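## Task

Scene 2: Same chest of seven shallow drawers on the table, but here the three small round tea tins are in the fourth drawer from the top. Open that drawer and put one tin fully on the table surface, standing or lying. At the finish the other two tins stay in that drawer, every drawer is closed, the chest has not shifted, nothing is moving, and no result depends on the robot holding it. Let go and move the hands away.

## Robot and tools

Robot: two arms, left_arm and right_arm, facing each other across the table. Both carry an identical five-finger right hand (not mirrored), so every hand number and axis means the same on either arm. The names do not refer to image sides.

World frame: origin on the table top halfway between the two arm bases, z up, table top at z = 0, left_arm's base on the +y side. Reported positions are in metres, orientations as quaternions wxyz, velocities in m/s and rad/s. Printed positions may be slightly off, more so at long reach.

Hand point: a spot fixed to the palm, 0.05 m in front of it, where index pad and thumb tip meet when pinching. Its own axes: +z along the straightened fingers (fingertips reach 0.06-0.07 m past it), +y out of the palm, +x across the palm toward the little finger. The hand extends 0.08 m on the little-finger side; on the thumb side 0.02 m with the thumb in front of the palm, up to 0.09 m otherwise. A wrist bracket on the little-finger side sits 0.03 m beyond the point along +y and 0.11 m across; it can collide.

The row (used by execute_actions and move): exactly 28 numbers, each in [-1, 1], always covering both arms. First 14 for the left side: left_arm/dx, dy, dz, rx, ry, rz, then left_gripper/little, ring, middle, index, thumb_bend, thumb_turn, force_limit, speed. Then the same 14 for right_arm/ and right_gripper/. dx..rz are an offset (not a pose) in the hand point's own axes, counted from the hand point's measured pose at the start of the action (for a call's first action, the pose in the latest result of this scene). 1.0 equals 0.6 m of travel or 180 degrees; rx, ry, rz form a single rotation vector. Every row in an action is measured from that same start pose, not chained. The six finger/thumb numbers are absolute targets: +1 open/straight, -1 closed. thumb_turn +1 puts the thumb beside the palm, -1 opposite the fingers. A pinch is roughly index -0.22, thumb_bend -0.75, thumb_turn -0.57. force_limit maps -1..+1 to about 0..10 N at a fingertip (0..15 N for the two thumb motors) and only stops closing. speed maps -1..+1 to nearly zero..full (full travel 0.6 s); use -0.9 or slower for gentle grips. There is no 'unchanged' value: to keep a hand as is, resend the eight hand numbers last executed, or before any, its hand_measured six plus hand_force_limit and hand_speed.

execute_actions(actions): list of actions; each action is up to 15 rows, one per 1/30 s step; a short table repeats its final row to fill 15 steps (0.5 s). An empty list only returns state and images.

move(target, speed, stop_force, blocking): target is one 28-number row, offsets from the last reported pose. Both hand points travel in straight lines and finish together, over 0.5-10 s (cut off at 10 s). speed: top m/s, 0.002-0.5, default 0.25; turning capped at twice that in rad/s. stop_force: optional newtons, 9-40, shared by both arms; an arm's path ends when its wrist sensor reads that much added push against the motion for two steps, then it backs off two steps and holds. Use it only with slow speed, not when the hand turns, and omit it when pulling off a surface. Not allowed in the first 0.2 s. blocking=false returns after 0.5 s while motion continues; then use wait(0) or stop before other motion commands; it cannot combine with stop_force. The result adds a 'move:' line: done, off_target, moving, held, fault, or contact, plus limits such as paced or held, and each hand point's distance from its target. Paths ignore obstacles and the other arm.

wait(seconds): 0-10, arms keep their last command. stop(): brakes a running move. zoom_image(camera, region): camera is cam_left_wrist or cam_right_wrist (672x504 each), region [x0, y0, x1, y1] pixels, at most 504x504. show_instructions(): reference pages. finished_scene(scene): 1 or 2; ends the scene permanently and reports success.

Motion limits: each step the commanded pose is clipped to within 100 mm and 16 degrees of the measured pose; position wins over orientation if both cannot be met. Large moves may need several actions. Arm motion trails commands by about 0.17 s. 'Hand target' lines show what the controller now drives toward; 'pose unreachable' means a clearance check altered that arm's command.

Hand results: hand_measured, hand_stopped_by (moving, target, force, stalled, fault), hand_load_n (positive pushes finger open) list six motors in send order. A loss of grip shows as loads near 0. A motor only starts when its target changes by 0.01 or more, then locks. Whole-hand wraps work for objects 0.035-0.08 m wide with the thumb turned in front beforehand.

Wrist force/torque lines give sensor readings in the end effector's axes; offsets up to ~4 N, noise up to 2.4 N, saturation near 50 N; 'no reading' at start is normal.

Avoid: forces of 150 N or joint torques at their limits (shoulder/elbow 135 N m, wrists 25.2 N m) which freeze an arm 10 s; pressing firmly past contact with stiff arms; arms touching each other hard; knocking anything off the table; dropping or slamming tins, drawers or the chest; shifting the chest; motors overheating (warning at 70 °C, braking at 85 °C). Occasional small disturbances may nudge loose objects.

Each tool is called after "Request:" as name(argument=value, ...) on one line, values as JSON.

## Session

Request:
execute_actions(actions=[])

Scene clock: 0.00 s.
left_arm: end_effector_position=(+0.2883, +0.4419, +0.4766) hand_measured=(+1.000, +1.000, +1.000, +1.000, +1.000, +1.000) hand_load_n=(+0.0, +0.0, +0.0, +0.0, +0.0, +0.0) hand_stopped_by=(target, target, target, target, target, target) hand_force_limit=0.00 hand_speed=-0.80 end_effector_quat_wxyz=(+0.004, +0.384, +0.923, -0.011) end_effector_velocity=(+0.000, +0.000, +0.000) end_effector_angular_velocity=(-0.002, -0.002, +0.000) | right_arm: end_effector_position=(+0.2098, -0.3064, +0.4727) hand_measured=(+1.000, +1.000, +1.000, +1.000, +1.000, +1.000) hand_load_n=(+0.0, +0.0, +0.0, +0.0, +0.0, +0.0) hand_stopped_by=(target, target, target, target, target, target) hand_force_limit=0.00 hand_speed=-0.80 end_effector_quat_wxyz=(-0.006, -0.279, +0.960, +0.008) end_effector_velocity=(+0.000, -0.001, -0.000) end_effector_angular_velocity=(-0.003, -0.001, +0.000)
Joint positions: left_arm=[ 0.535 -1.751  1.362  1.94   1.582 -1.88 ] | right_arm=[-1.208 -1.707  1.35   1.941  1.556 -1.907]
Joint velocities: left_arm=[ 0.    -0.001 -0.    -0.001 -0.001 -0.   ] | right_arm=[ 0.    -0.     0.001 -0.001  0.003  0.   ]
Wrist force (N, on the end effector, along its own x y z axes, offset not removed): no reading
Wrist torque (N m, same axes, about the end effector's origin, offset not removed): no reading
Hand target (left_arm): +0.288, +0.442, +0.477; +0.004, +0.384, +0.923, -0.011
Hand target (right_arm): +0.210, -0.306, +0.473; -0.006, -0.279, +0.960, +0.008
camera_calibration (this result's frames):
cam_left_wrist: T_world_to_cam=[[0.749954, 0.661449, 0.0074182, -0.519291], [0.546189, -0.62552, 0.557138, -0.146577], [0.373159, -0.413776, -0.830387, 0.60053], [0, 0, 0, 1]] pos_world=[0.24541, 0.500282, 0.584188]
cam_right_wrist: T_world_to_cam=[[-0.410887, 0.911681, -0.0030664, 0.366361], [0.765678, 0.346906, 0.541659, -0.312519], [0.494884, 0.220212, -0.840593, 0.49057], [0, 0, 0, 1]] pos_world=[0.147046, -0.33362, 0.582772]

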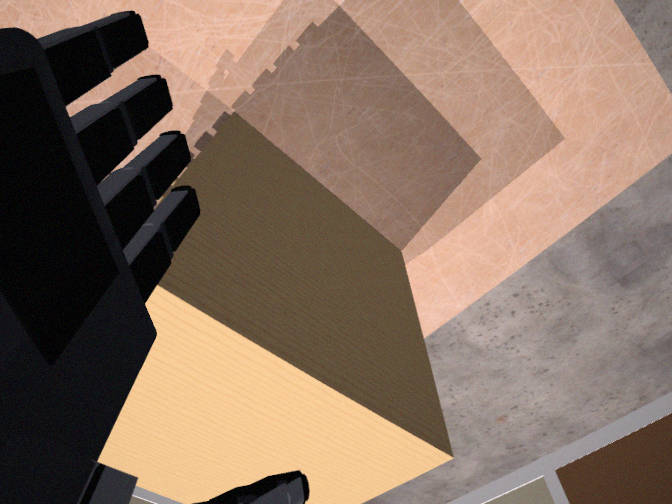

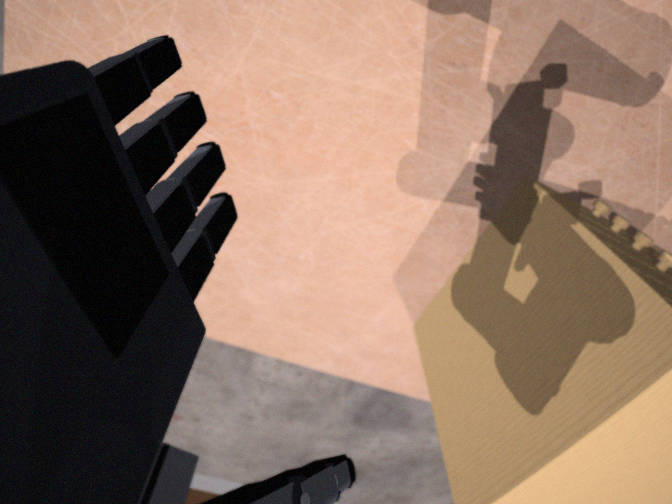

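Request:
move(target=[0,0,0,0,0,0,1,1,1,1,1,1,0.2,0,-0.048,0.573,0.372,-0.568,0.221,0.569,1,1,1,0.5,0.2,-0.57,0.2,0], speed=0.3)

Scene clock: 6.37 s.
left_arm: end_effector_position=(+0.2883, +0.4419, +0.4766) hand_measured=(+1.000, +1.000, +1.000, +1.000, +1.000, +1.000) hand_load_n=(+0.0, +0.0, +0.0, +0.0, +0.0, +0.0) hand_stopped_by=(target, target, target, target, target, target) hand_force_limit=0.20 hand_speed=0.00 end_effector_quat_wxyz=(+0.004, +0.384, +0.923, -0.011) end_effector_velocity=(+0.000, -0.000, -0.000) end_effector_angular_velocity=(-0.000, +0.000, +0.000) | right_arm: end_effector_position=(+0.0447, +0.0013, +0.2569) hand_measured=(+1.000, +1.000, +1.000, +0.500, +0.200, -0.570) hand_load_n=(+0.0, +0.0, +0.0, +0.0, +0.0, +0.0) hand_stopped_by=(target, target, target, target, target, target) hand_force_limit=0.20 hand_speed=0.00 end_effector_quat_wxyz=(-0.439, +0.563, +0.425, +0.557) end_effector_velocity=(+0.001, +0.001, +0.001) end_effector_angular_velocity=(+0.003, -0.001, -0.016)
Joint positions: left_arm=[ 0.535 -1.751  1.362  1.94   1.582 -1.88 ] | right_arm=[ 0.1   -1.603  2.138 -0.541  1.794  1.591]
Joint velocities: left_arm=[-0.     0.001 -0.    -0.     0.    -0.   ] | right_arm=[ 0.01   0.01  -0.01  -0.003  0.026 -0.001]
Wrist force (N, on the end effector, along its own x y z axes, offset not removed): left_arm=[-0.9 1.1 1.3] | right_arm=[1.0 -3.3 2.2]
Wrist torque (N m, same axes, about the end effector's origin, offset not removed): left_arm=[-0.18 0.21 0.08] | right_arm=[-0.61 -0.18 0.13]
Hand target (left_arm): +0.288, +0.442, +0.477; +0.004, +0.384, +0.923, -0.011
Hand target (right_arm): +0.045, +0.001, +0.257; -0.439, +0.563, +0.424, +0.557
Off the commanded pose (left_arm): 0.000 m, 0 deg.
Off the commanded pose (right_arm): 0.002 m, 0 deg.
move: done; limits=paced
camera_calibration (this result's frames):
cam_left_wrist: T_world_to_cam=[[0.749954, 0.661449, 0.00741816, -0.519291], [0.546189, -0.62552, 0.557138, -0.146577], [0.373159, -0.413776, -0.830387, 0.60053], [0, 0, 0, 1]] pos_world=[0.24541, 0.500282, 0.584188]
cam_right_wrist: T_world_to_cam=[[0.959418, -0.229205, -0.164263, -0.000919636], [-0.260278, -0.495656, -0.828602, 0.223054], [0.108501, 0.83773, -0.535198, 0.261101], [0, 0, 0, 1]] pos_world=[0.0306086, -0.108385, 0.324413]

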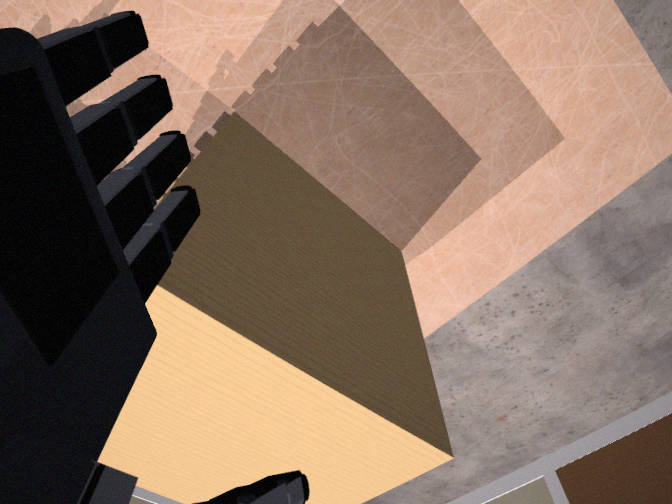

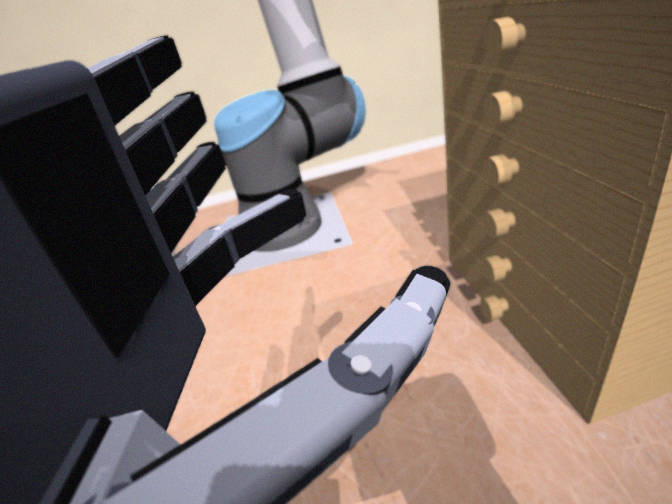

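Request:
move(target=[0,0,0,0,0,0,1,1,1,1,1,1,0.2,0,-0.122,0.082,0.305,0,0,0,1,1,1,0.5,0.2,-0.57,0.2,0], speed=0.2)

Scene clock: 8.40 s.
left_arm: end_effector_position=(+0.2883, +0.4419, +0.4766) hand_measured=(+1.000, +1.000, +1.000, +1.000, +1.000, +1.000) hand_load_n=(+0.0, +0.0, +0.0, +0.0, +0.0, +0.0) hand_stopped_by=(target, target, target, target, target, target) hand_force_limit=0.20 hand_speed=0.00 end_effector_quat_wxyz=(+0.004, +0.384, +0.923, -0.011) end_effector_velocity=(+0.000, +0.001, +0.001) end_effector_angular_velocity=(+0.000, -0.002, +0.000) | right_arm: end_effector_position=(+0.1373, +0.1663, +0.1836) hand_measured=(+1.000, +1.000, +1.000, +0.500, +0.200, -0.570) hand_load_n=(+0.0, +0.0, +0.0, +0.0, +0.0, +0.0) hand_stopped_by=(target, target, target, target, target, target) hand_force_limit=0.20 hand_speed=0.00 end_effector_quat_wxyz=(-0.439, +0.563, +0.425, +0.557) end_effector_velocity=(+0.001, +0.003, +0.000) end_effector_angular_velocity=(+0.001, -0.000, +0.001)
Joint positions: left_arm=[ 0.535 -1.751  1.362  1.94   1.582 -1.88 ] | right_arm=[-0.08  -1.171  1.83  -0.665  1.614  1.592]
Joint velocities: left_arm=[ 0.    -0.001 -0.     0.001 -0.001 -0.   ] | right_arm=[-0.001  0.005 -0.006  0.    -0.002  0.   ]
Wrist force (N, on the end effector, along its own x y z axes, offset not removed): left_arm=[0.4 -0.7 -1.3] | right_arm=[-1.1 -2.5 2.2]
Wrist torque (N m, same axes, about the end effector's origin, offset not removed): left_arm=[-0.27 0.03 0.16] | right_arm=[-0.45 0.18 0.03]
Hand target (left_arm): +0.288, +0.442, +0.477; +0.004, +0.384, +0.923, -0.011
Hand target (right_arm): +0.137, +0.167, +0.184; -0.439, +0.563, +0.425, +0.557
Off the commanded pose (left_arm): 0.000 m, 0 deg.
Off the commanded pose (right_arm): 0.000 m, 0 deg.
move: done
camera_calibration (this result's frames):
cam_left_wrist: T_world_to_cam=[[0.749954, 0.661448, 0.00741825, -0.519291], [0.546188, -0.62552, 0.557138, -0.146577], [0.373159, -0.413776, -0.830387, 0.60053], [0, 0, 0, 1]] pos_world=[0.24541, 0.500282, 0.584188]
cam_right_wrist: T_world_to_cam=[[0.959513, -0.229198, -0.163715, -0.0641166], [-0.259805, -0.495692, -0.828728, 0.268144], [0.10879, 0.83771, -0.53517, 0.0735667], [0, 0, 0, 1]] pos_world=[0.123183, 0.0565939, 0.251092]

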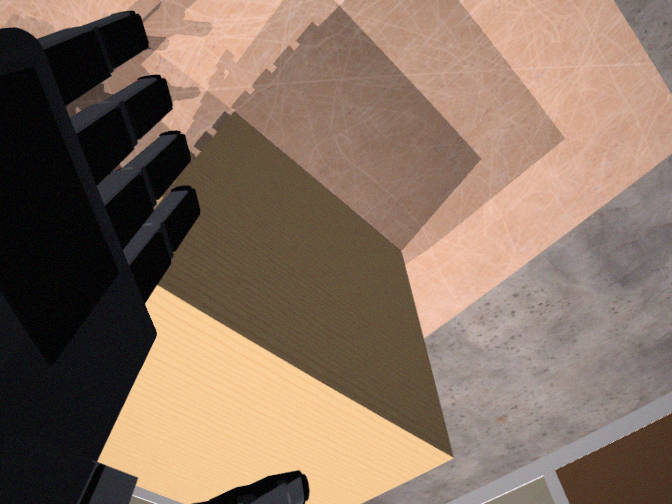

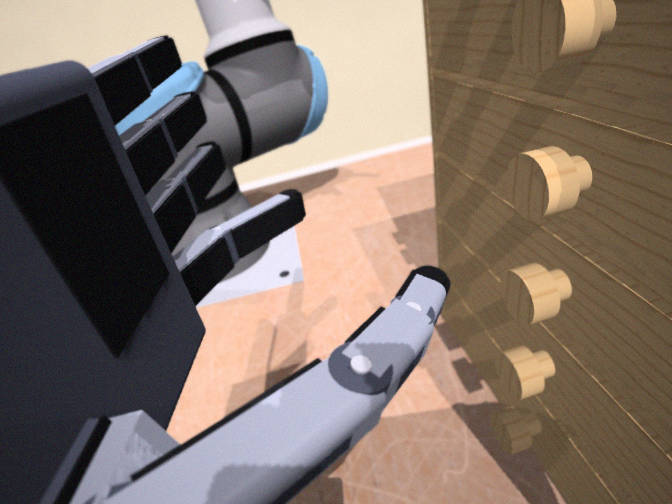

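Request:
move(target=[0,0,0,0,0,0,1,1,1,1,1,1,0.2,0,0.005,0.108,0.025,0,0,0,1,1,1,0.5,0.2,-0.57,0.2,0], speed=0.06, stop_force=10)

Scene clock: 10.17 s.
left_arm: end_effector_position=(+0.2883, +0.4419, +0.4766) hand_measured=(+1.000, +1.000, +1.000, +1.000, +1.000, +1.000) hand_load_n=(+0.0, +0.0, +0.0, +0.0, +0.0, +0.0) hand_stopped_by=(target, target, target, target, target, target) hand_force_limit=0.20 hand_speed=0.00 end_effector_quat_wxyz=(+0.004, +0.384, +0.923, -0.011) end_effector_velocity=(-0.000, -0.000, -0.000) end_effector_angular_velocity=(+0.000, +0.001, +0.000) | right_arm: end_effector_position=(+0.2036, +0.1644, +0.1854) hand_measured=(+1.000, +1.000, +1.000, +0.500, +0.200, -0.570) hand_load_n=(+0.0, +0.0, +0.0, +0.0, -0.5, +0.0) hand_stopped_by=(target, target, target, target, target, target) hand_force_limit=0.20 hand_speed=0.00 end_effector_quat_wxyz=(-0.439, +0.563, +0.425, +0.557) end_effector_velocity=(+0.002, +0.001, +0.000) end_effector_angular_velocity=(+0.001, -0.000, +0.000)
Joint positions: left_arm=[ 0.535 -1.751  1.362  1.94   1.582 -1.88 ] | right_arm=[-0.215 -1.177  1.833 -0.662  1.479  1.592]
Joint velocities: left_arm=[ 0.     0.    -0.     0.001  0.001 -0.   ] | right_arm=[-0.004  0.001 -0.002 -0.    -0.005  0.   ]
Wrist force (N, on the end effector, along its own x y z axes, offset not removed): left_arm=[-0.1 -0.5 0.0] | right_arm=[0.3 -2.9 2.6]
Wrist torque (N m, same axes, about the end effector's origin, offset not removed): left_arm=[-0.29 0.08 0.09] | right_arm=[-0.46 -0.12 0.19]
Hand target (left_arm): +0.288, +0.442, +0.477; +0.004, +0.384, +0.923, -0.011
Hand target (right_arm): +0.204, +0.164, +0.185; -0.439, +0.563, +0.425, +0.557
Off the commanded pose (left_arm): 0.000 m, 0 deg.
Off the commanded pose (right_arm): 0.000 m, 0 deg.
move: done
camera_calibration (this result's frames):
cam_left_wrist: T_world_to_cam=[[0.749954, 0.661449, 0.00741836, -0.519291], [0.546188, -0.62552, 0.557138, -0.146577], [0.373159, -0.413776, -0.830387, 0.60053], [0, 0, 0, 1]] pos_world=[0.24541, 0.500282, 0.584188]
cam_right_wrist: T_world_to_cam=[[0.959581, -0.229228, -0.163276, -0.127955], [-0.259446, -0.495715, -0.828827, 0.28587], [0.109052, 0.837688, -0.535151, 0.0689275], [0, 0, 0, 1]] pos_world=[0.189434, 0.0546395, 0.252931]

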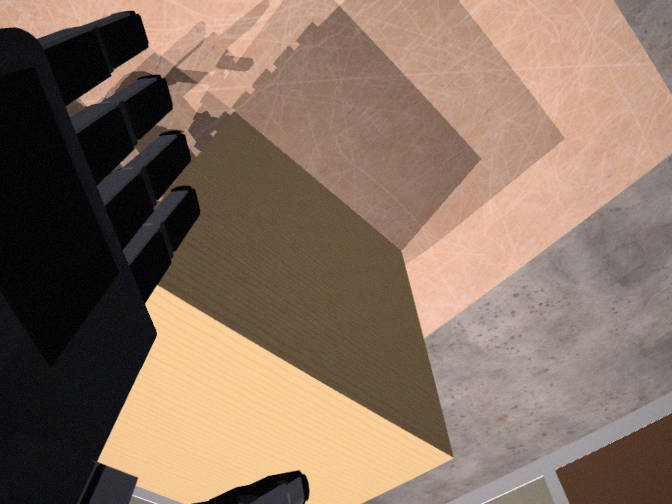

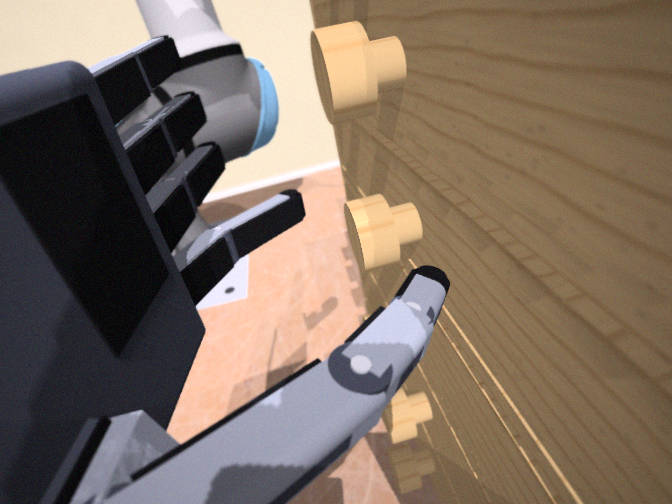

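Request:
execute_actions(actions=[[[0,0,0,0,0,0,1,1,1,1,1,1,0.2,0,0,0,0,0,0,0,1,1,1,-0.3,-0.8,-0.57,0.2,-0.6]],[[0,0,0,0,0,0,1,1,1,1,1,1,0.2,0,0,0,0,0,0,0,1,1,1,-0.3,-0.8,-0.57,0.2,-0.6]],[[0,0,0,0,0,0,1,1,1,1,1,1,0.2,0,0,0,0,0,0,0,1,1,1,-0.3,-0.8,-0.57,0.2,-0.6]],[[0,0,0,0,0,0,1,1,1,1,1,1,0.2,0,0,0,0,0,0,0,1,1,1,-0.3,-0.8,-0.57,0.2,-0.6]]])

Scene clock: 12.33 s.
left_arm: end_effector_position=(+0.2883, +0.4419, +0.4766) hand_measured=(+1.000, +1.000, +1.000, +1.000, +1.000, +1.000) hand_load_n=(+0.0, +0.0, +0.0, +0.0, +0.0, +0.0) hand_stopped_by=(target, target, target, target, target, target) hand_force_limit=0.20 hand_speed=0.00 end_effector_quat_wxyz=(+0.004, +0.384, +0.923, -0.011) end_effector_velocity=(-0.000, +0.000, +0.000) end_effector_angular_velocity=(-0.000, -0.001, +0.000) | right_arm: end_effector_position=(+0.2036, +0.1644, +0.1854) hand_measured=(+1.000, +1.000, +1.000, -0.028, -0.190, -0.570) hand_load_n=(+0.0, +0.0, +0.0, +8.0, +9.0, +1.0) hand_stopped_by=(target, target, target, force, force, target) hand_force_limit=0.20 hand_speed=-0.60 end_effector_quat_wxyz=(-0.439, +0.563, +0.425, +0.557) end_effector_velocity=(+0.000, -0.001, -0.001) end_effector_angular_velocity=(-0.002, +0.001, -0.000)
Joint positions: left_arm=[ 0.535 -1.751  1.362  1.94   1.582 -1.88 ] | right_arm=[-0.215 -1.177  1.833 -0.662  1.479  1.592]
Joint velocities: left_arm=[ 0.    -0.001 -0.     0.    -0.001 -0.   ] | right_arm=[-0.     0.     0.001  0.001  0.     0.   ]
Wrist force (N, on the end effector, along its own x y z axes, offset not removed): left_arm=[0.6 0.0 -1.2] | right_arm=[-1.5 -2.3 3.9]
Wrist torque (N m, same axes, about the end effector's origin, offset not removed): left_arm=[-0.16 0.01 0.09] | right_arm=[-0.50 -0.09 0.12]
Hand target (left_arm): +0.288, +0.442, +0.477; +0.004, +0.384, +0.923, -0.011
Hand target (right_arm): +0.204, +0.164, +0.185; -0.439, +0.563, +0.425, +0.557
Off the commanded pose (left_arm): 0.000 m, 0 deg.
Off the commanded pose (right_arm): 0.000 m, 0 deg.
camera_calibration (this result's frames):
cam_left_wrist: T_world_to_cam=[[0.749954, 0.661449, 0.00741829, -0.519291], [0.546189, -0.62552, 0.557138, -0.146577], [0.373159, -0.413776, -0.830387, 0.60053], [0, 0, 0, 1]] pos_world=[0.24541, 0.500282, 0.584188]
cam_right_wrist: T_world_to_cam=[[0.95956, -0.229308, -0.163289, -0.128001], [-0.259507, -0.495758, -0.828782, 0.285856], [0.109094, 0.837641, -0.535216, 0.0689015], [0, 0, 0, 1]] pos_world=[0.189489, 0.0546494, 0.252889]

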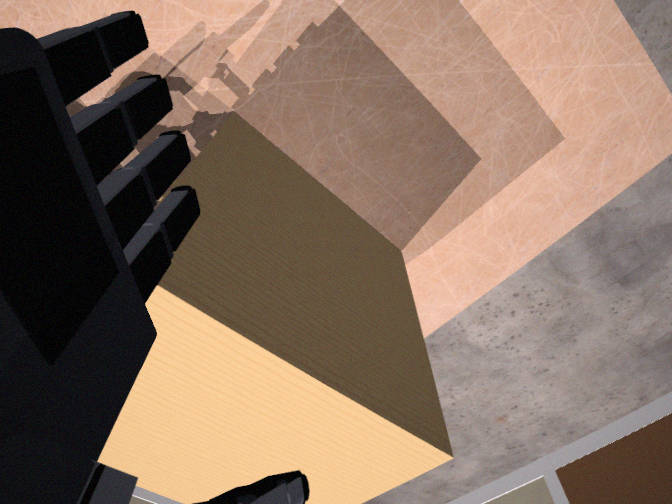

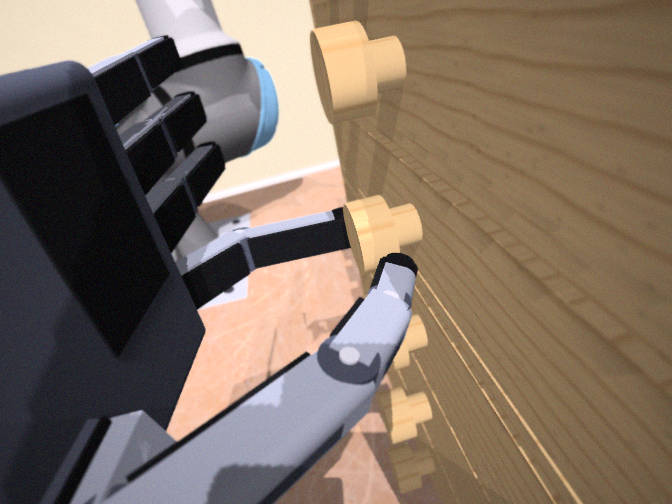

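Request:
move(target=[0,0,0,0,0,0,1,1,1,1,1,1,0.2,0,0,-0.169,-0.045,0,0,0,1,1,1,-0.3,-0.8,-0.57,0.2,-0.6], speed=0.05, stop_force=14)

Scene clock: 15.00 s.
left_arm: end_effector_position=(+0.2883, +0.4419, +0.4766) hand_measured=(+1.000, +1.000, +1.000, +1.000, +1.000, +1.000) hand_load_n=(+0.0, +0.0, +0.0, +0.0, +0.0, +0.0) hand_stopped_by=(target, target, target, target, target, target) hand_force_limit=0.20 hand_speed=0.00 end_effector_quat_wxyz=(+0.004, +0.384, +0.923, -0.011) end_effector_velocity=(+0.000, -0.000, +0.000) end_effector_angular_velocity=(+0.001, -0.000, -0.000) | right_arm: end_effector_position=(+0.0989, +0.1640, +0.1873) hand_measured=(+1.000, +1.000, +1.000, -0.028, -0.190, -0.570) hand_load_n=(+0.0, +0.0, +0.0, +7.5, +9.0, +1.0) hand_stopped_by=(target, target, target, force, force, target) hand_force_limit=0.20 hand_speed=-0.60 end_effector_quat_wxyz=(-0.439, +0.563, +0.425, +0.557) end_effector_velocity=(-0.002, -0.000, -0.000) end_effector_angular_velocity=(-0.001, -0.000, -0.002)
Joint positions: left_arm=[ 0.535 -1.751  1.362  1.94   1.582 -1.88 ] | right_arm=[-0.001 -1.174  1.822 -0.654  1.693  1.592]
Joint velocities: left_arm=[ 0.     0.    -0.     0.001 -0.     0.   ] | right_arm=[ 0.005  0.001 -0.     0.     0.007 -0.   ]
Wrist force (N, on the end effector, along its own x y z axes, offset not removed): left_arm=[-0.7 -0.6 -0.4] | right_arm=[-1.4 -1.9 2.8]
Wrist torque (N m, same axes, about the end effector's origin, offset not removed): left_arm=[-0.26 0.22 0.00] | right_arm=[-0.46 -0.12 0.15]
Hand target (left_arm): +0.288, +0.442, +0.477; +0.004, +0.384, +0.923, -0.011
Hand target (right_arm): +0.099, +0.164, +0.187; -0.439, +0.563, +0.425, +0.557
Off the commanded pose (left_arm): 0.000 m, 0 deg.
Off the commanded pose (right_arm): 0.000 m, 0 deg.
move: done
camera_calibration (this result's frames):
cam_left_wrist: T_world_to_cam=[[0.749954, 0.661448, 0.00741824, -0.519291], [0.546188, -0.62552, 0.557138, -0.146577], [0.373158, -0.413776, -0.830387, 0.60053], [0, 0, 0, 1]] pos_world=[0.24541, 0.500282, 0.584188]
cam_right_wrist: T_world_to_cam=[[0.959462, -0.229233, -0.163965, -0.0272186], [-0.260032, -0.49563, -0.828694, 0.26007], [0.108698, 0.837737, -0.535146, 0.0816711], [0, 0, 0, 1]] pos_world=[0.0848643, 0.0542401, 0.254762]

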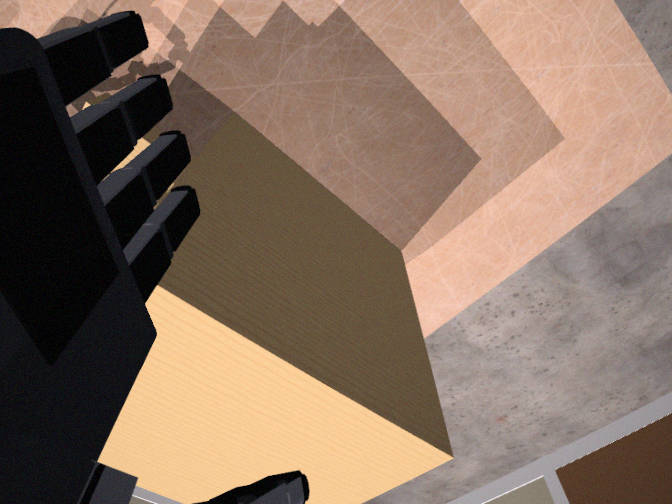

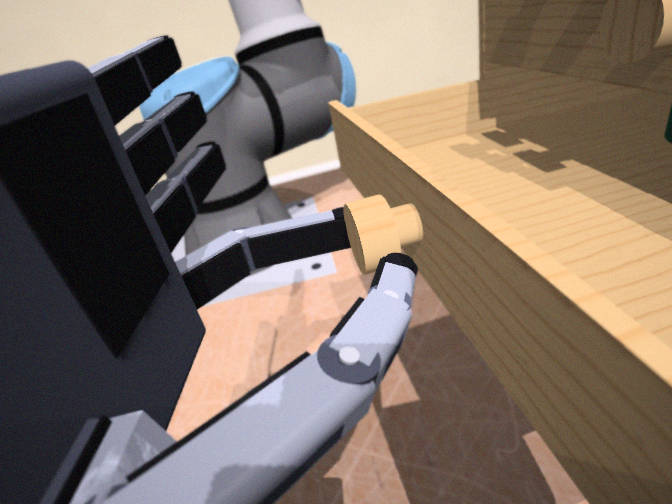

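Request:
move(target=[0,0,0,0,0,0,1,1,1,1,1,1,0.2,0,0,-0.11,-0.03,0,0,0,1,1,1,-0.3,-0.8,-0.57,0.2,-0.6], speed=0.03, stop_force=9)

Scene clock: 17.77 s.
left_arm: end_effector_position=(+0.2883, +0.4419, +0.4766) hand_measured=(+1.000, +1.000, +1.000, +1.000, +1.000, +1.000) hand_load_n=(+0.0, +0.0, +0.0, +0.0, +0.0, +0.0) hand_stopped_by=(target, target, target, target, target, target) hand_force_limit=0.20 hand_speed=0.00 end_effector_quat_wxyz=(+0.004, +0.384, +0.923, -0.011) end_effector_velocity=(+0.000, +0.000, +0.000) end_effector_angular_velocity=(-0.001, -0.001, +0.000) | right_arm: end_effector_position=(+0.0308, +0.1633, +0.1885) hand_measured=(+1.000, +1.000, +1.000, -0.028, -0.190, -0.570) hand_load_n=(+0.0, +0.0, +0.0, +7.5, +9.0, +1.0) hand_stopped_by=(target, target, target, force, force, target) hand_force_limit=0.20 hand_speed=-0.60 end_effector_quat_wxyz=(-0.439, +0.563, +0.425, +0.557) end_effector_velocity=(-0.003, +0.000, +0.001) end_effector_angular_velocity=(+0.001, +0.000, -0.001)
Joint positions: left_arm=[ 0.535 -1.751  1.362  1.94   1.582 -1.88 ] | right_arm=[ 0.139 -1.149  1.78  -0.637  1.833  1.591]
Joint velocities: left_arm=[ 0.    -0.001  0.    -0.001 -0.    -0.   ] | right_arm=[ 0.006  0.001 -0.003  0.001  0.007  0.   ]
Wrist force (N, on the end effector, along its own x y z axes, offset not removed): left_arm=[-0.9 -2.1 -0.8] | right_arm=[-1.3 -1.0 2.8]
Wrist torque (N m, same axes, about the end effector's origin, offset not removed): left_arm=[-0.49 0.27 -0.01] | right_arm=[-0.40 -0.05 0.18]
Hand target (left_arm): +0.288, +0.442, +0.477; +0.004, +0.384, +0.923, -0.011
Hand target (right_arm): +0.031, +0.163, +0.189; -0.439, +0.563, +0.425, +0.557
Off the commanded pose (left_arm): 0.000 m, 0 deg.
Off the commanded pose (right_arm): 0.000 m, 0 deg.
move: done
camera_calibration (this result's frames):
cam_left_wrist: T_world_to_cam=[[0.749954, 0.661449, 0.0074182, -0.519291], [0.546189, -0.62552, 0.557138, -0.146577], [0.373158, -0.413776, -0.830387, 0.60053], [0, 0, 0, 1]] pos_world=[0.24541, 0.500282, 0.584188]
cam_right_wrist: T_world_to_cam=[[0.959398, -0.229187, -0.164402, 0.0382586], [-0.260382, -0.495609, -0.828597, 0.243022], [0.108424, 0.837762, -0.535163, 0.0903073], [0, 0, 0, 1]] pos_world=[0.0167818, 0.0535561, 0.255986]

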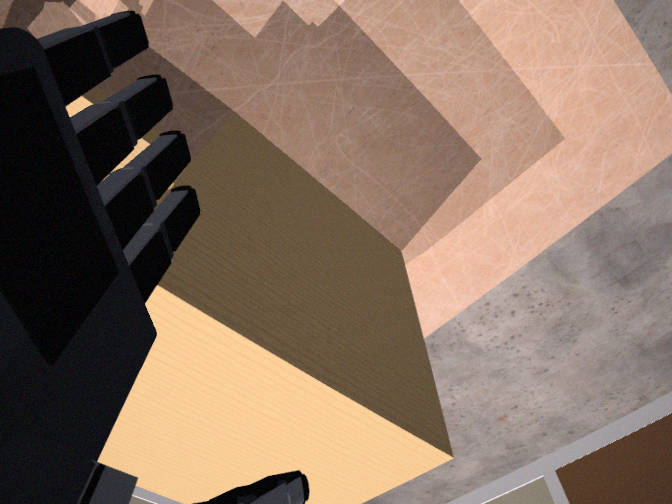

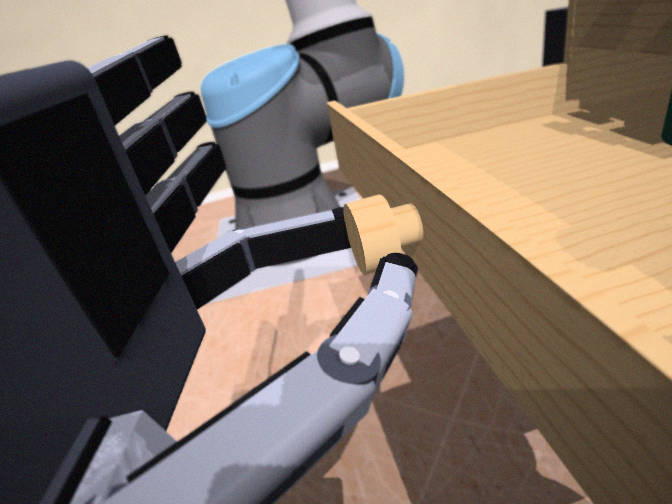

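Request:
move(target=[0,0,0,0,0,0,1,1,1,1,1,1,0.2,0,0,-0.113,-0.03,0,0,0,1,1,1,-0.3,-0.8,-0.57,0.2,-0.6], speed=0.03, stop_force=9)

Scene clock: 20.57 s.
left_arm: end_effector_position=(+0.2883, +0.4419, +0.4766) hand_measured=(+1.000, +1.000, +1.000, +1.000, +1.000, +1.000) hand_load_n=(+0.0, +0.0, +0.0, +0.0, +0.0, +0.0) hand_stopped_by=(target, target, target, target, target, target) hand_force_limit=0.20 hand_speed=0.00 end_effector_quat_wxyz=(+0.004, +0.384, +0.923, -0.011) end_effector_velocity=(+0.000, +0.000, +0.000) end_effector_angular_velocity=(+0.001, -0.001, -0.000) | right_arm: end_effector_position=(-0.0390, +0.1631, +0.1898) hand_measured=(+1.000, +1.000, +1.000, -0.028, -0.190, -0.570) hand_load_n=(+0.0, +0.0, +0.0, +7.0, +8.5, +1.0) hand_stopped_by=(target, target, target, force, force, target) hand_force_limit=0.20 hand_speed=-0.60 end_effector_quat_wxyz=(-0.440, +0.563, +0.425, +0.556) end_effector_velocity=(-0.003, -0.000, -0.000) end_effector_angular_velocity=(-0.001, -0.000, -0.000)
Joint positions: left_arm=[ 0.535 -1.751  1.362  1.94   1.582 -1.88 ] | right_arm=[ 0.278 -1.105  1.707 -0.608  1.972  1.591]
Joint velocities: left_arm=[ 0.    -0.    -0.     0.001 -0.001  0.   ] | right_arm=[ 0.006  0.002 -0.004  0.003  0.006  0.   ]
Wrist force (N, on the end effector, along its own x y z axes, offset not removed): left_arm=[0.0 -0.5 -0.3] | right_arm=[-1.0 -1.5 2.6]
Wrist torque (N m, same axes, about the end effector's origin, offset not removed): left_arm=[-0.23 0.20 0.13] | right_arm=[-0.42 -0.09 0.17]
Hand target (left_arm): +0.288, +0.442, +0.477; +0.004, +0.384, +0.923, -0.011
Hand target (right_arm): -0.039, +0.163, +0.190; -0.440, +0.563, +0.425, +0.556
Off the commanded pose (left_arm): 0.000 m, 0 deg.
Off the commanded pose (right_arm): 0.000 m, 0 deg.
move: done
camera_calibration (this result's frames):
cam_left_wrist: T_world_to_cam=[[0.749954, 0.661449, 0.00741842, -0.519291], [0.546189, -0.62552, 0.557138, -0.146577], [0.373159, -0.413776, -0.830387, 0.60053], [0, 0, 0, 1]] pos_world=[0.24541, 0.500282, 0.584188]
cam_right_wrist: T_world_to_cam=[[0.959336, -0.229148, -0.164819, 0.105503], [-0.260724, -0.495636, -0.828473, 0.225727], [0.108153, 0.837757, -0.535226, 0.098758], [0, 0, 0, 1]] pos_world=[-0.0530417, 0.0533189, 0.257256]

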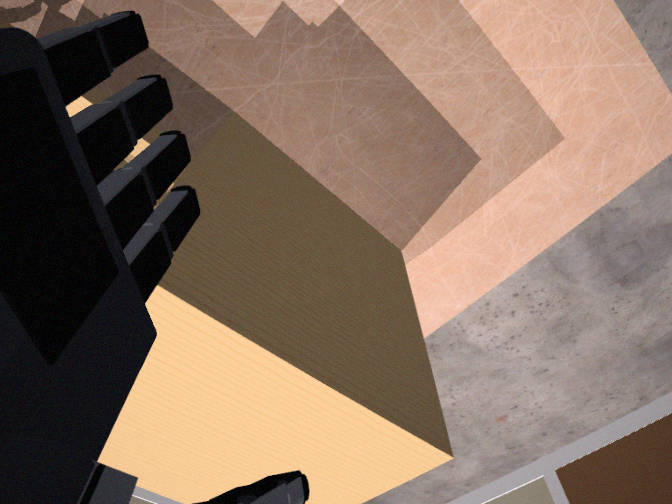

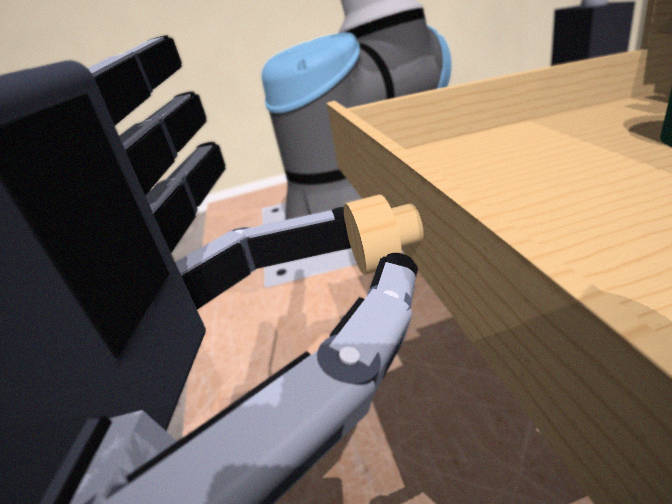

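Request:
move(target=[-0.065,-0.342,0.262,0.279,-0.116,-0.232,-1,-1,1,0.7,0.8,-0.8,0.4,0,0,0,0,0,0,0,1,1,1,-0.3,-0.8,-0.57,0.2,-0.6], speed=0.2)

Scene clock: 24.57 s.
left_arm: end_effector_position=(+0.1697, +0.2661, +0.3238) hand_measured=(-1.000, -1.000, +1.000, +0.700, +0.800, -0.800) hand_load_n=(+0.0, +0.0, +0.0, +0.0, +0.0, +0.0) hand_stopped_by=(target, target, target, target, target, target) hand_force_limit=0.40 hand_speed=0.00 end_effector_quat_wxyz=(+0.004, -0.001, -0.889, +0.457) end_effector_velocity=(-0.001, -0.000, -0.001) end_effector_angular_velocity=(-0.001, -0.014, +0.017) | right_arm: end_effector_position=(-0.0390, +0.1631, +0.1898) hand_measured=(+1.000, +1.000, +1.000, -0.028, -0.190, -0.570) hand_load_n=(+0.0, +0.0, +0.0, +7.5, +8.5, +1.0) hand_stopped_by=(target, target, target, force, force, target) hand_force_limit=0.20 hand_speed=-0.60 end_effector_quat_wxyz=(-0.440, +0.563, +0.425, +0.556) end_effector_velocity=(+0.001, +0.000, -0.000) end_effector_angular_velocity=(-0.000, +0.000, -0.001)
Joint positions: left_arm=[-0.083 -2.182  1.954  0.854  1.459 -3.229] | right_arm=[ 0.278 -1.105  1.707 -0.608  1.972  1.591]
Joint velocities: left_arm=[-0.083 -0.024  0.013  0.016 -0.089 -0.047] | right_arm=[-0.001  0.    -0.     0.     0.001  0.   ]
Wrist force (N, on the end effector, along its own x y z axes, offset not removed): left_arm=[-0.9 0.0 -1.7] | right_arm=[-1.9 -3.0 2.5]
Wrist torque (N m, same axes, about the end effector's origin, offset not removed): left_arm=[-0.03 0.24 0.05] | right_arm=[-0.41 0.10 0.05]
Hand target (left_arm): +0.170, +0.266, +0.324; -0.002, +0.000, +0.889, -0.457
Hand target (right_arm): -0.039, +0.163, +0.190; -0.440, +0.563, +0.425, +0.556
Off the commanded pose (left_arm): 0.000 m, 0 deg.
Off the commanded pose (right_arm): 0.000 m, 0 deg.
move: done
camera_calibration (this result's frames):
cam_left_wrist: T_world_to_cam=[[0.0570754, 0.599361, -0.798441, 0.0820686], [0.84121, 0.401845, 0.361783, -0.366798], [0.537689, -0.692305, -0.481253, 0.378371], [0, 0, 0, 1]] pos_world=[0.100424, 0.360156, 0.380321]
cam_right_wrist: T_world_to_cam=[[0.959336, -0.229148, -0.164819, 0.105503], [-0.260724, -0.495636, -0.828473, 0.225727], [0.108153, 0.837757, -0.535226, 0.0987581], [0, 0, 0, 1]] pos_world=[-0.0530418, 0.0533189, 0.257255]

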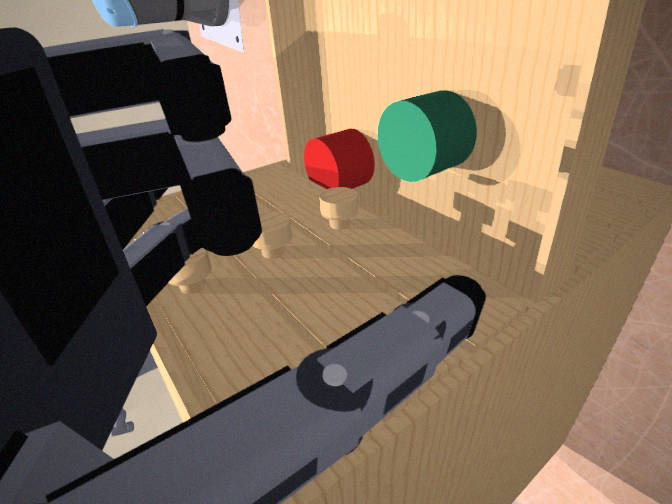

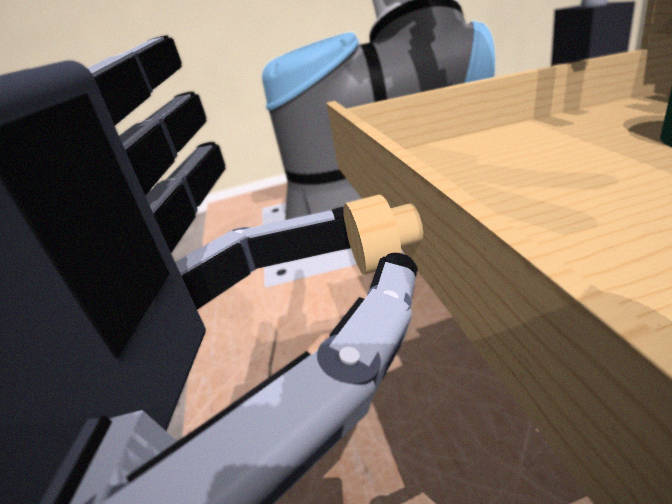

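Request:
move(target=[0.045,0.028,0.167,0,0,0,-1,-1,1,0.7,0.8,-0.8,0.4,0,0,-0.048,-0.013,0,0,0,1,1,1,-0.3,-0.8,-0.57,0.2,-0.6], speed=0.05)

Scene clock: 27.37 s.
left_arm: end_effector_position=(+0.1420, +0.1949, +0.2521) hand_measured=(-1.000, -1.000, +1.000, +0.700, +0.800, -0.800) hand_load_n=(+0.0, +0.0, +0.0, +0.0, +0.0, +0.0) hand_stopped_by=(target, target, target, target, target, target) hand_force_limit=0.40 hand_speed=0.00 end_effector_quat_wxyz=(+0.004, -0.001, -0.889, +0.457) end_effector_velocity=(-0.001, -0.002, -0.001) end_effector_angular_velocity=(-0.000, +0.001, -0.000) | right_arm: end_effector_position=(-0.0688, +0.1628, +0.1903) hand_measured=(+1.000, +1.000, +1.000, -0.030, -0.194, -0.570) hand_load_n=(+0.0, +0.0, +0.0, +0.0, +0.0, +0.0) hand_stopped_by=(target, target, target, force, force, target) hand_force_limit=0.20 hand_speed=-0.60 end_effector_quat_wxyz=(-0.440, +0.563, +0.424, +0.556) end_effector_velocity=(-0.001, +0.001, +0.001) end_effector_angular_velocity=(+0.001, +0.000, -0.000)
Joint positions: left_arm=[-0.198 -2.042  2.078  0.6    1.366 -3.298] | right_arm=[ 0.334 -1.082  1.667 -0.592  2.028  1.591]
Joint velocities: left_arm=[-0.     0.005  0.001 -0.007  0.    -0.   ] | right_arm=[ 0.001  0.001 -0.002  0.     0.001  0.   ]
Wrist force (N, on the end effector, along its own x y z axes, offset not removed): left_arm=[0.0 0.1 0.6] | right_arm=[-0.7 -3.0 2.8]
Wrist torque (N m, same axes, about the end effector's origin, offset not removed): left_arm=[-0.22 -0.01 0.10] | right_arm=[-0.67 0.04 0.04]
Hand target (left_arm): +0.142, +0.195, +0.252; -0.004, +0.001, +0.889, -0.457
Hand target (right_arm): -0.069, +0.163, +0.190; -0.440, +0.563, +0.424, +0.556
Off the commanded pose (left_arm): 0.000 m, 0 deg.
Off the commanded pose (right_arm): 0.000 m, 0 deg.
move: done
camera_calibration (this result's frames):
cam_left_wrist: T_world_to_cam=[[0.0568266, 0.599378, -0.798447, 0.0691199], [0.841323, 0.401836, 0.361528, -0.288842], [0.537537, -0.692296, -0.481436, 0.309511], [0, 0, 0, 1]] pos_world=[0.0727076, 0.288912, 0.308623]
cam_right_wrist: T_world_to_cam=[[0.959309, -0.229144, -0.164982, 0.134115], [-0.260865, -0.49566, -0.828414, 0.218272], [0.108051, 0.837743, -0.535267, 0.102478], [0, 0, 0, 1]] pos_world=[-0.0827915, 0.0530699, 0.257799]

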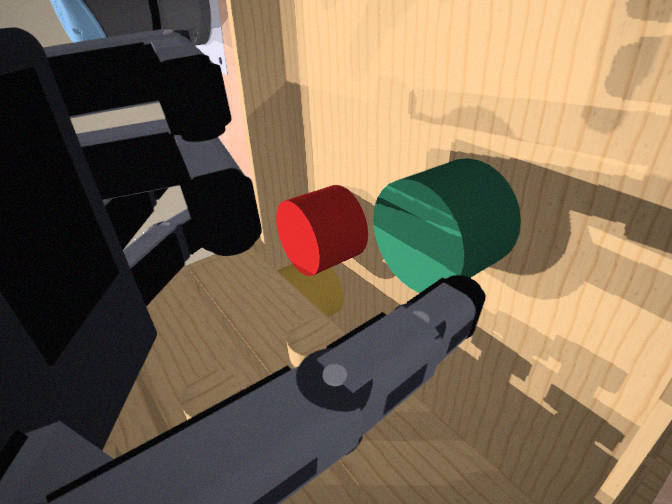

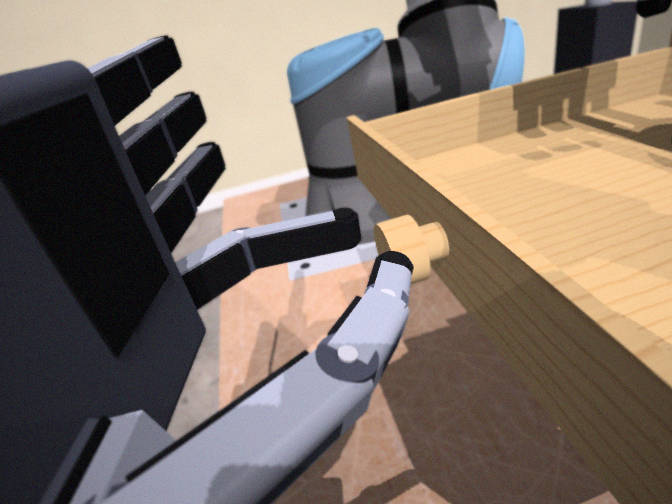

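Request:
move(target=[-0.023,0.042,0.033,0,0,0,-1,-1,1,0.7,0.8,-0.8,0.4,0,0,-0.03,-0.008,0,0,0,1,1,1,0.5,0.2,-0.57,0.2,0], speed=0.05)

Scene clock: 28.73 s.
left_arm: end_effector_position=(+0.1555, +0.1935, +0.2203) hand_measured=(-1.000, -1.000, +1.000, +0.700, +0.800, -0.800) hand_load_n=(+0.0, +0.0, +0.0, +0.0, +0.0, +0.0) hand_stopped_by=(target, target, target, target, target, target) hand_force_limit=0.40 hand_speed=0.00 end_effector_quat_wxyz=(+0.003, -0.001, -0.889, +0.457) end_effector_velocity=(+0.001, -0.000, -0.003) end_effector_angular_velocity=(+0.000, +0.000, +0.000) | right_arm: end_effector_position=(-0.0873, +0.1627, +0.1906) hand_measured=(+1.000, +1.000, +1.000, +0.500, +0.200, -0.570) hand_load_n=(+0.0, +0.0, +0.0, +0.0, +0.0, +0.0) hand_stopped_by=(target, target, target, target, target, target) hand_force_limit=0.20 hand_speed=0.00 end_effector_quat_wxyz=(-0.440, +0.563, +0.424, +0.556) end_effector_velocity=(-0.001, +0.000, -0.000) end_effector_angular_velocity=(+0.001, +0.000, -0.001)
Joint positions: left_arm=[-0.106 -2.007  2.14   0.494  1.44  -3.243] | right_arm=[ 0.368 -1.065  1.64  -0.581  2.062  1.591]
Joint velocities: left_arm=[ 0.01   0.005  0.004 -0.009  0.008  0.005] | right_arm=[ 0.002  0.001 -0.002 -0.001  0.003 -0.   ]
Wrist force (N, on the end effector, along its own x y z axes, offset not removed): left_arm=[-0.8 -0.2 -0.1] | right_arm=[-0.7 -1.8 2.4]
Wrist torque (N m, same axes, about the end effector's origin, offset not removed): left_arm=[-0.23 0.27 0.18] | right_arm=[-0.40 0.02 0.07]
Hand target (left_arm): +0.156, +0.193, +0.220; -0.004, +0.001, +0.889, -0.457
Hand target (right_arm): -0.087, +0.163, +0.191; -0.440, +0.563, +0.424, +0.556
Off the commanded pose (left_arm): 0.000 m, 0 deg.
Off the commanded pose (right_arm): 0.000 m, 0 deg.
move: done
camera_calibration (this result's frames):
cam_left_wrist: T_world_to_cam=[[0.0570411, 0.599382, -0.798428, 0.043794], [0.841118, 0.401974, 0.361853, -0.288215], [0.537835, -0.692213, -0.481222, 0.285845], [0, 0, 0, 1]] pos_world=[0.0861866, 0.287471, 0.276813]
cam_right_wrist: T_world_to_cam=[[0.959297, -0.229128, -0.165073, 0.151893], [-0.260937, -0.495678, -0.828381, 0.213675], [0.107982, 0.837737, -0.535291, 0.104727], [0, 0, 0, 1]] pos_world=[-0.101264, 0.052983, 0.258138]

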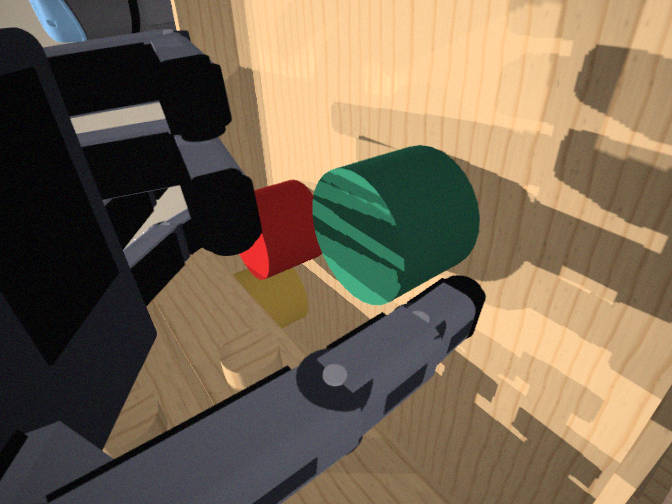

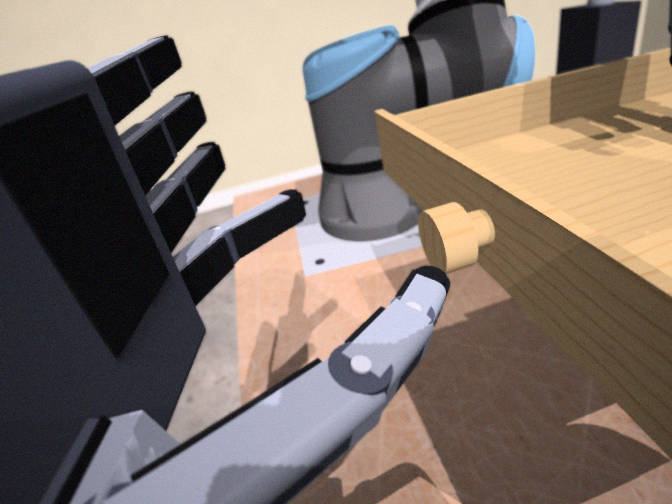

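Request:
move(target=[0.003,0.042,0.027,0,0,0,-1,-1,1,0.7,0.8,-0.8,0.4,0,0,0,0,0,0,0,1,1,1,0.5,0.2,-0.57,0.2,0], speed=0.03, stop_force=9)

Scene clock: 30.33 s.
left_arm: end_effector_position=(+0.1535, +0.1950, +0.1907) hand_measured=(-1.000, -1.000, +1.000, +0.700, +0.800, -0.800) hand_load_n=(+0.0, +0.0, +0.0, +0.0, +0.0, +0.0) hand_stopped_by=(target, target, target, target, target, target) hand_force_limit=0.40 hand_speed=0.00 end_effector_quat_wxyz=(+0.003, -0.001, -0.889, +0.457) end_effector_velocity=(+0.000, -0.000, -0.003) end_effector_angular_velocity=(+0.001, -0.001, +0.001) | right_arm: end_effector_position=(-0.0873, +0.1627, +0.1906) hand_measured=(+1.000, +1.000, +1.000, +0.500, +0.200, -0.570) hand_load_n=(+0.0, +0.0, +0.0, +0.0, +0.0, +0.0) hand_stopped_by=(target, target, target, target, target, target) hand_force_limit=0.20 hand_speed=0.00 end_effector_quat_wxyz=(-0.440, +0.563, +0.424, +0.556) end_effector_velocity=(-0.000, +0.000, +0.000) end_effector_angular_velocity=(+0.001, -0.000, +0.001)
Joint positions: left_arm=[-0.12  -2.001  2.214  0.416  1.428 -3.251] | right_arm=[ 0.368 -1.065  1.64  -0.581  2.062  1.591]
Joint velocities: left_arm=[-0.002  0.003  0.006 -0.008 -0.003 -0.001] | right_arm=[-0.     0.     0.    -0.001 -0.001 -0.001]
Wrist force (N, on the end effector, along its own x y z axes, offset not removed): left_arm=[0.8 -0.2 -1.2] | right_arm=[0.7 -3.3 3.1]
Wrist torque (N m, same axes, about the end effector's origin, offset not removed): left_arm=[-0.13 -0.04 0.26] | right_arm=[-0.71 -0.23 0.11]
Hand target (left_arm): +0.154, +0.195, +0.190; -0.003, +0.001, +0.889, -0.457
Hand target (right_arm): -0.087, +0.163, +0.191; -0.440, +0.563, +0.424, +0.556
Off the commanded pose (left_arm): 0.000 m, 0 deg.
Off the commanded pose (right_arm): 0.000 m, 0 deg.
move: done
camera_calibration (this result's frames):
cam_left_wrist: T_world_to_cam=[[0.0570059, 0.599417, -0.798404, 0.0193476], [0.841144, 0.401944, 0.361825, -0.276496], [0.537798, -0.6922, -0.481283, 0.273714], [0, 0, 0, 1]] pos_world=[0.0842668, 0.289003, 0.247224]
cam_right_wrist: T_world_to_cam=[[0.959301, -0.229126, -0.165054, 0.151893], [-0.260925, -0.495714, -0.828363, 0.213662], [0.10798, 0.837716, -0.535324, 0.104733], [0, 0, 0, 1]] pos_world=[-0.101271, 0.0529816, 0.258126]

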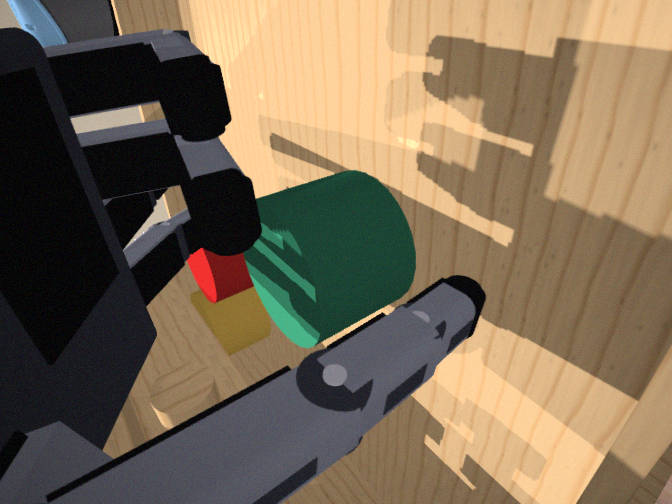

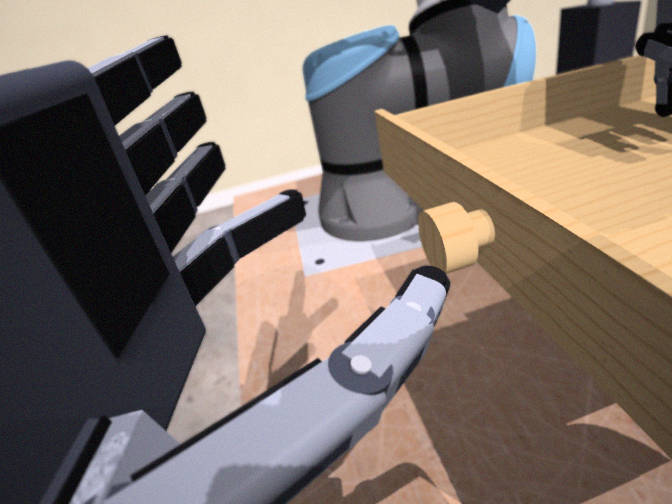

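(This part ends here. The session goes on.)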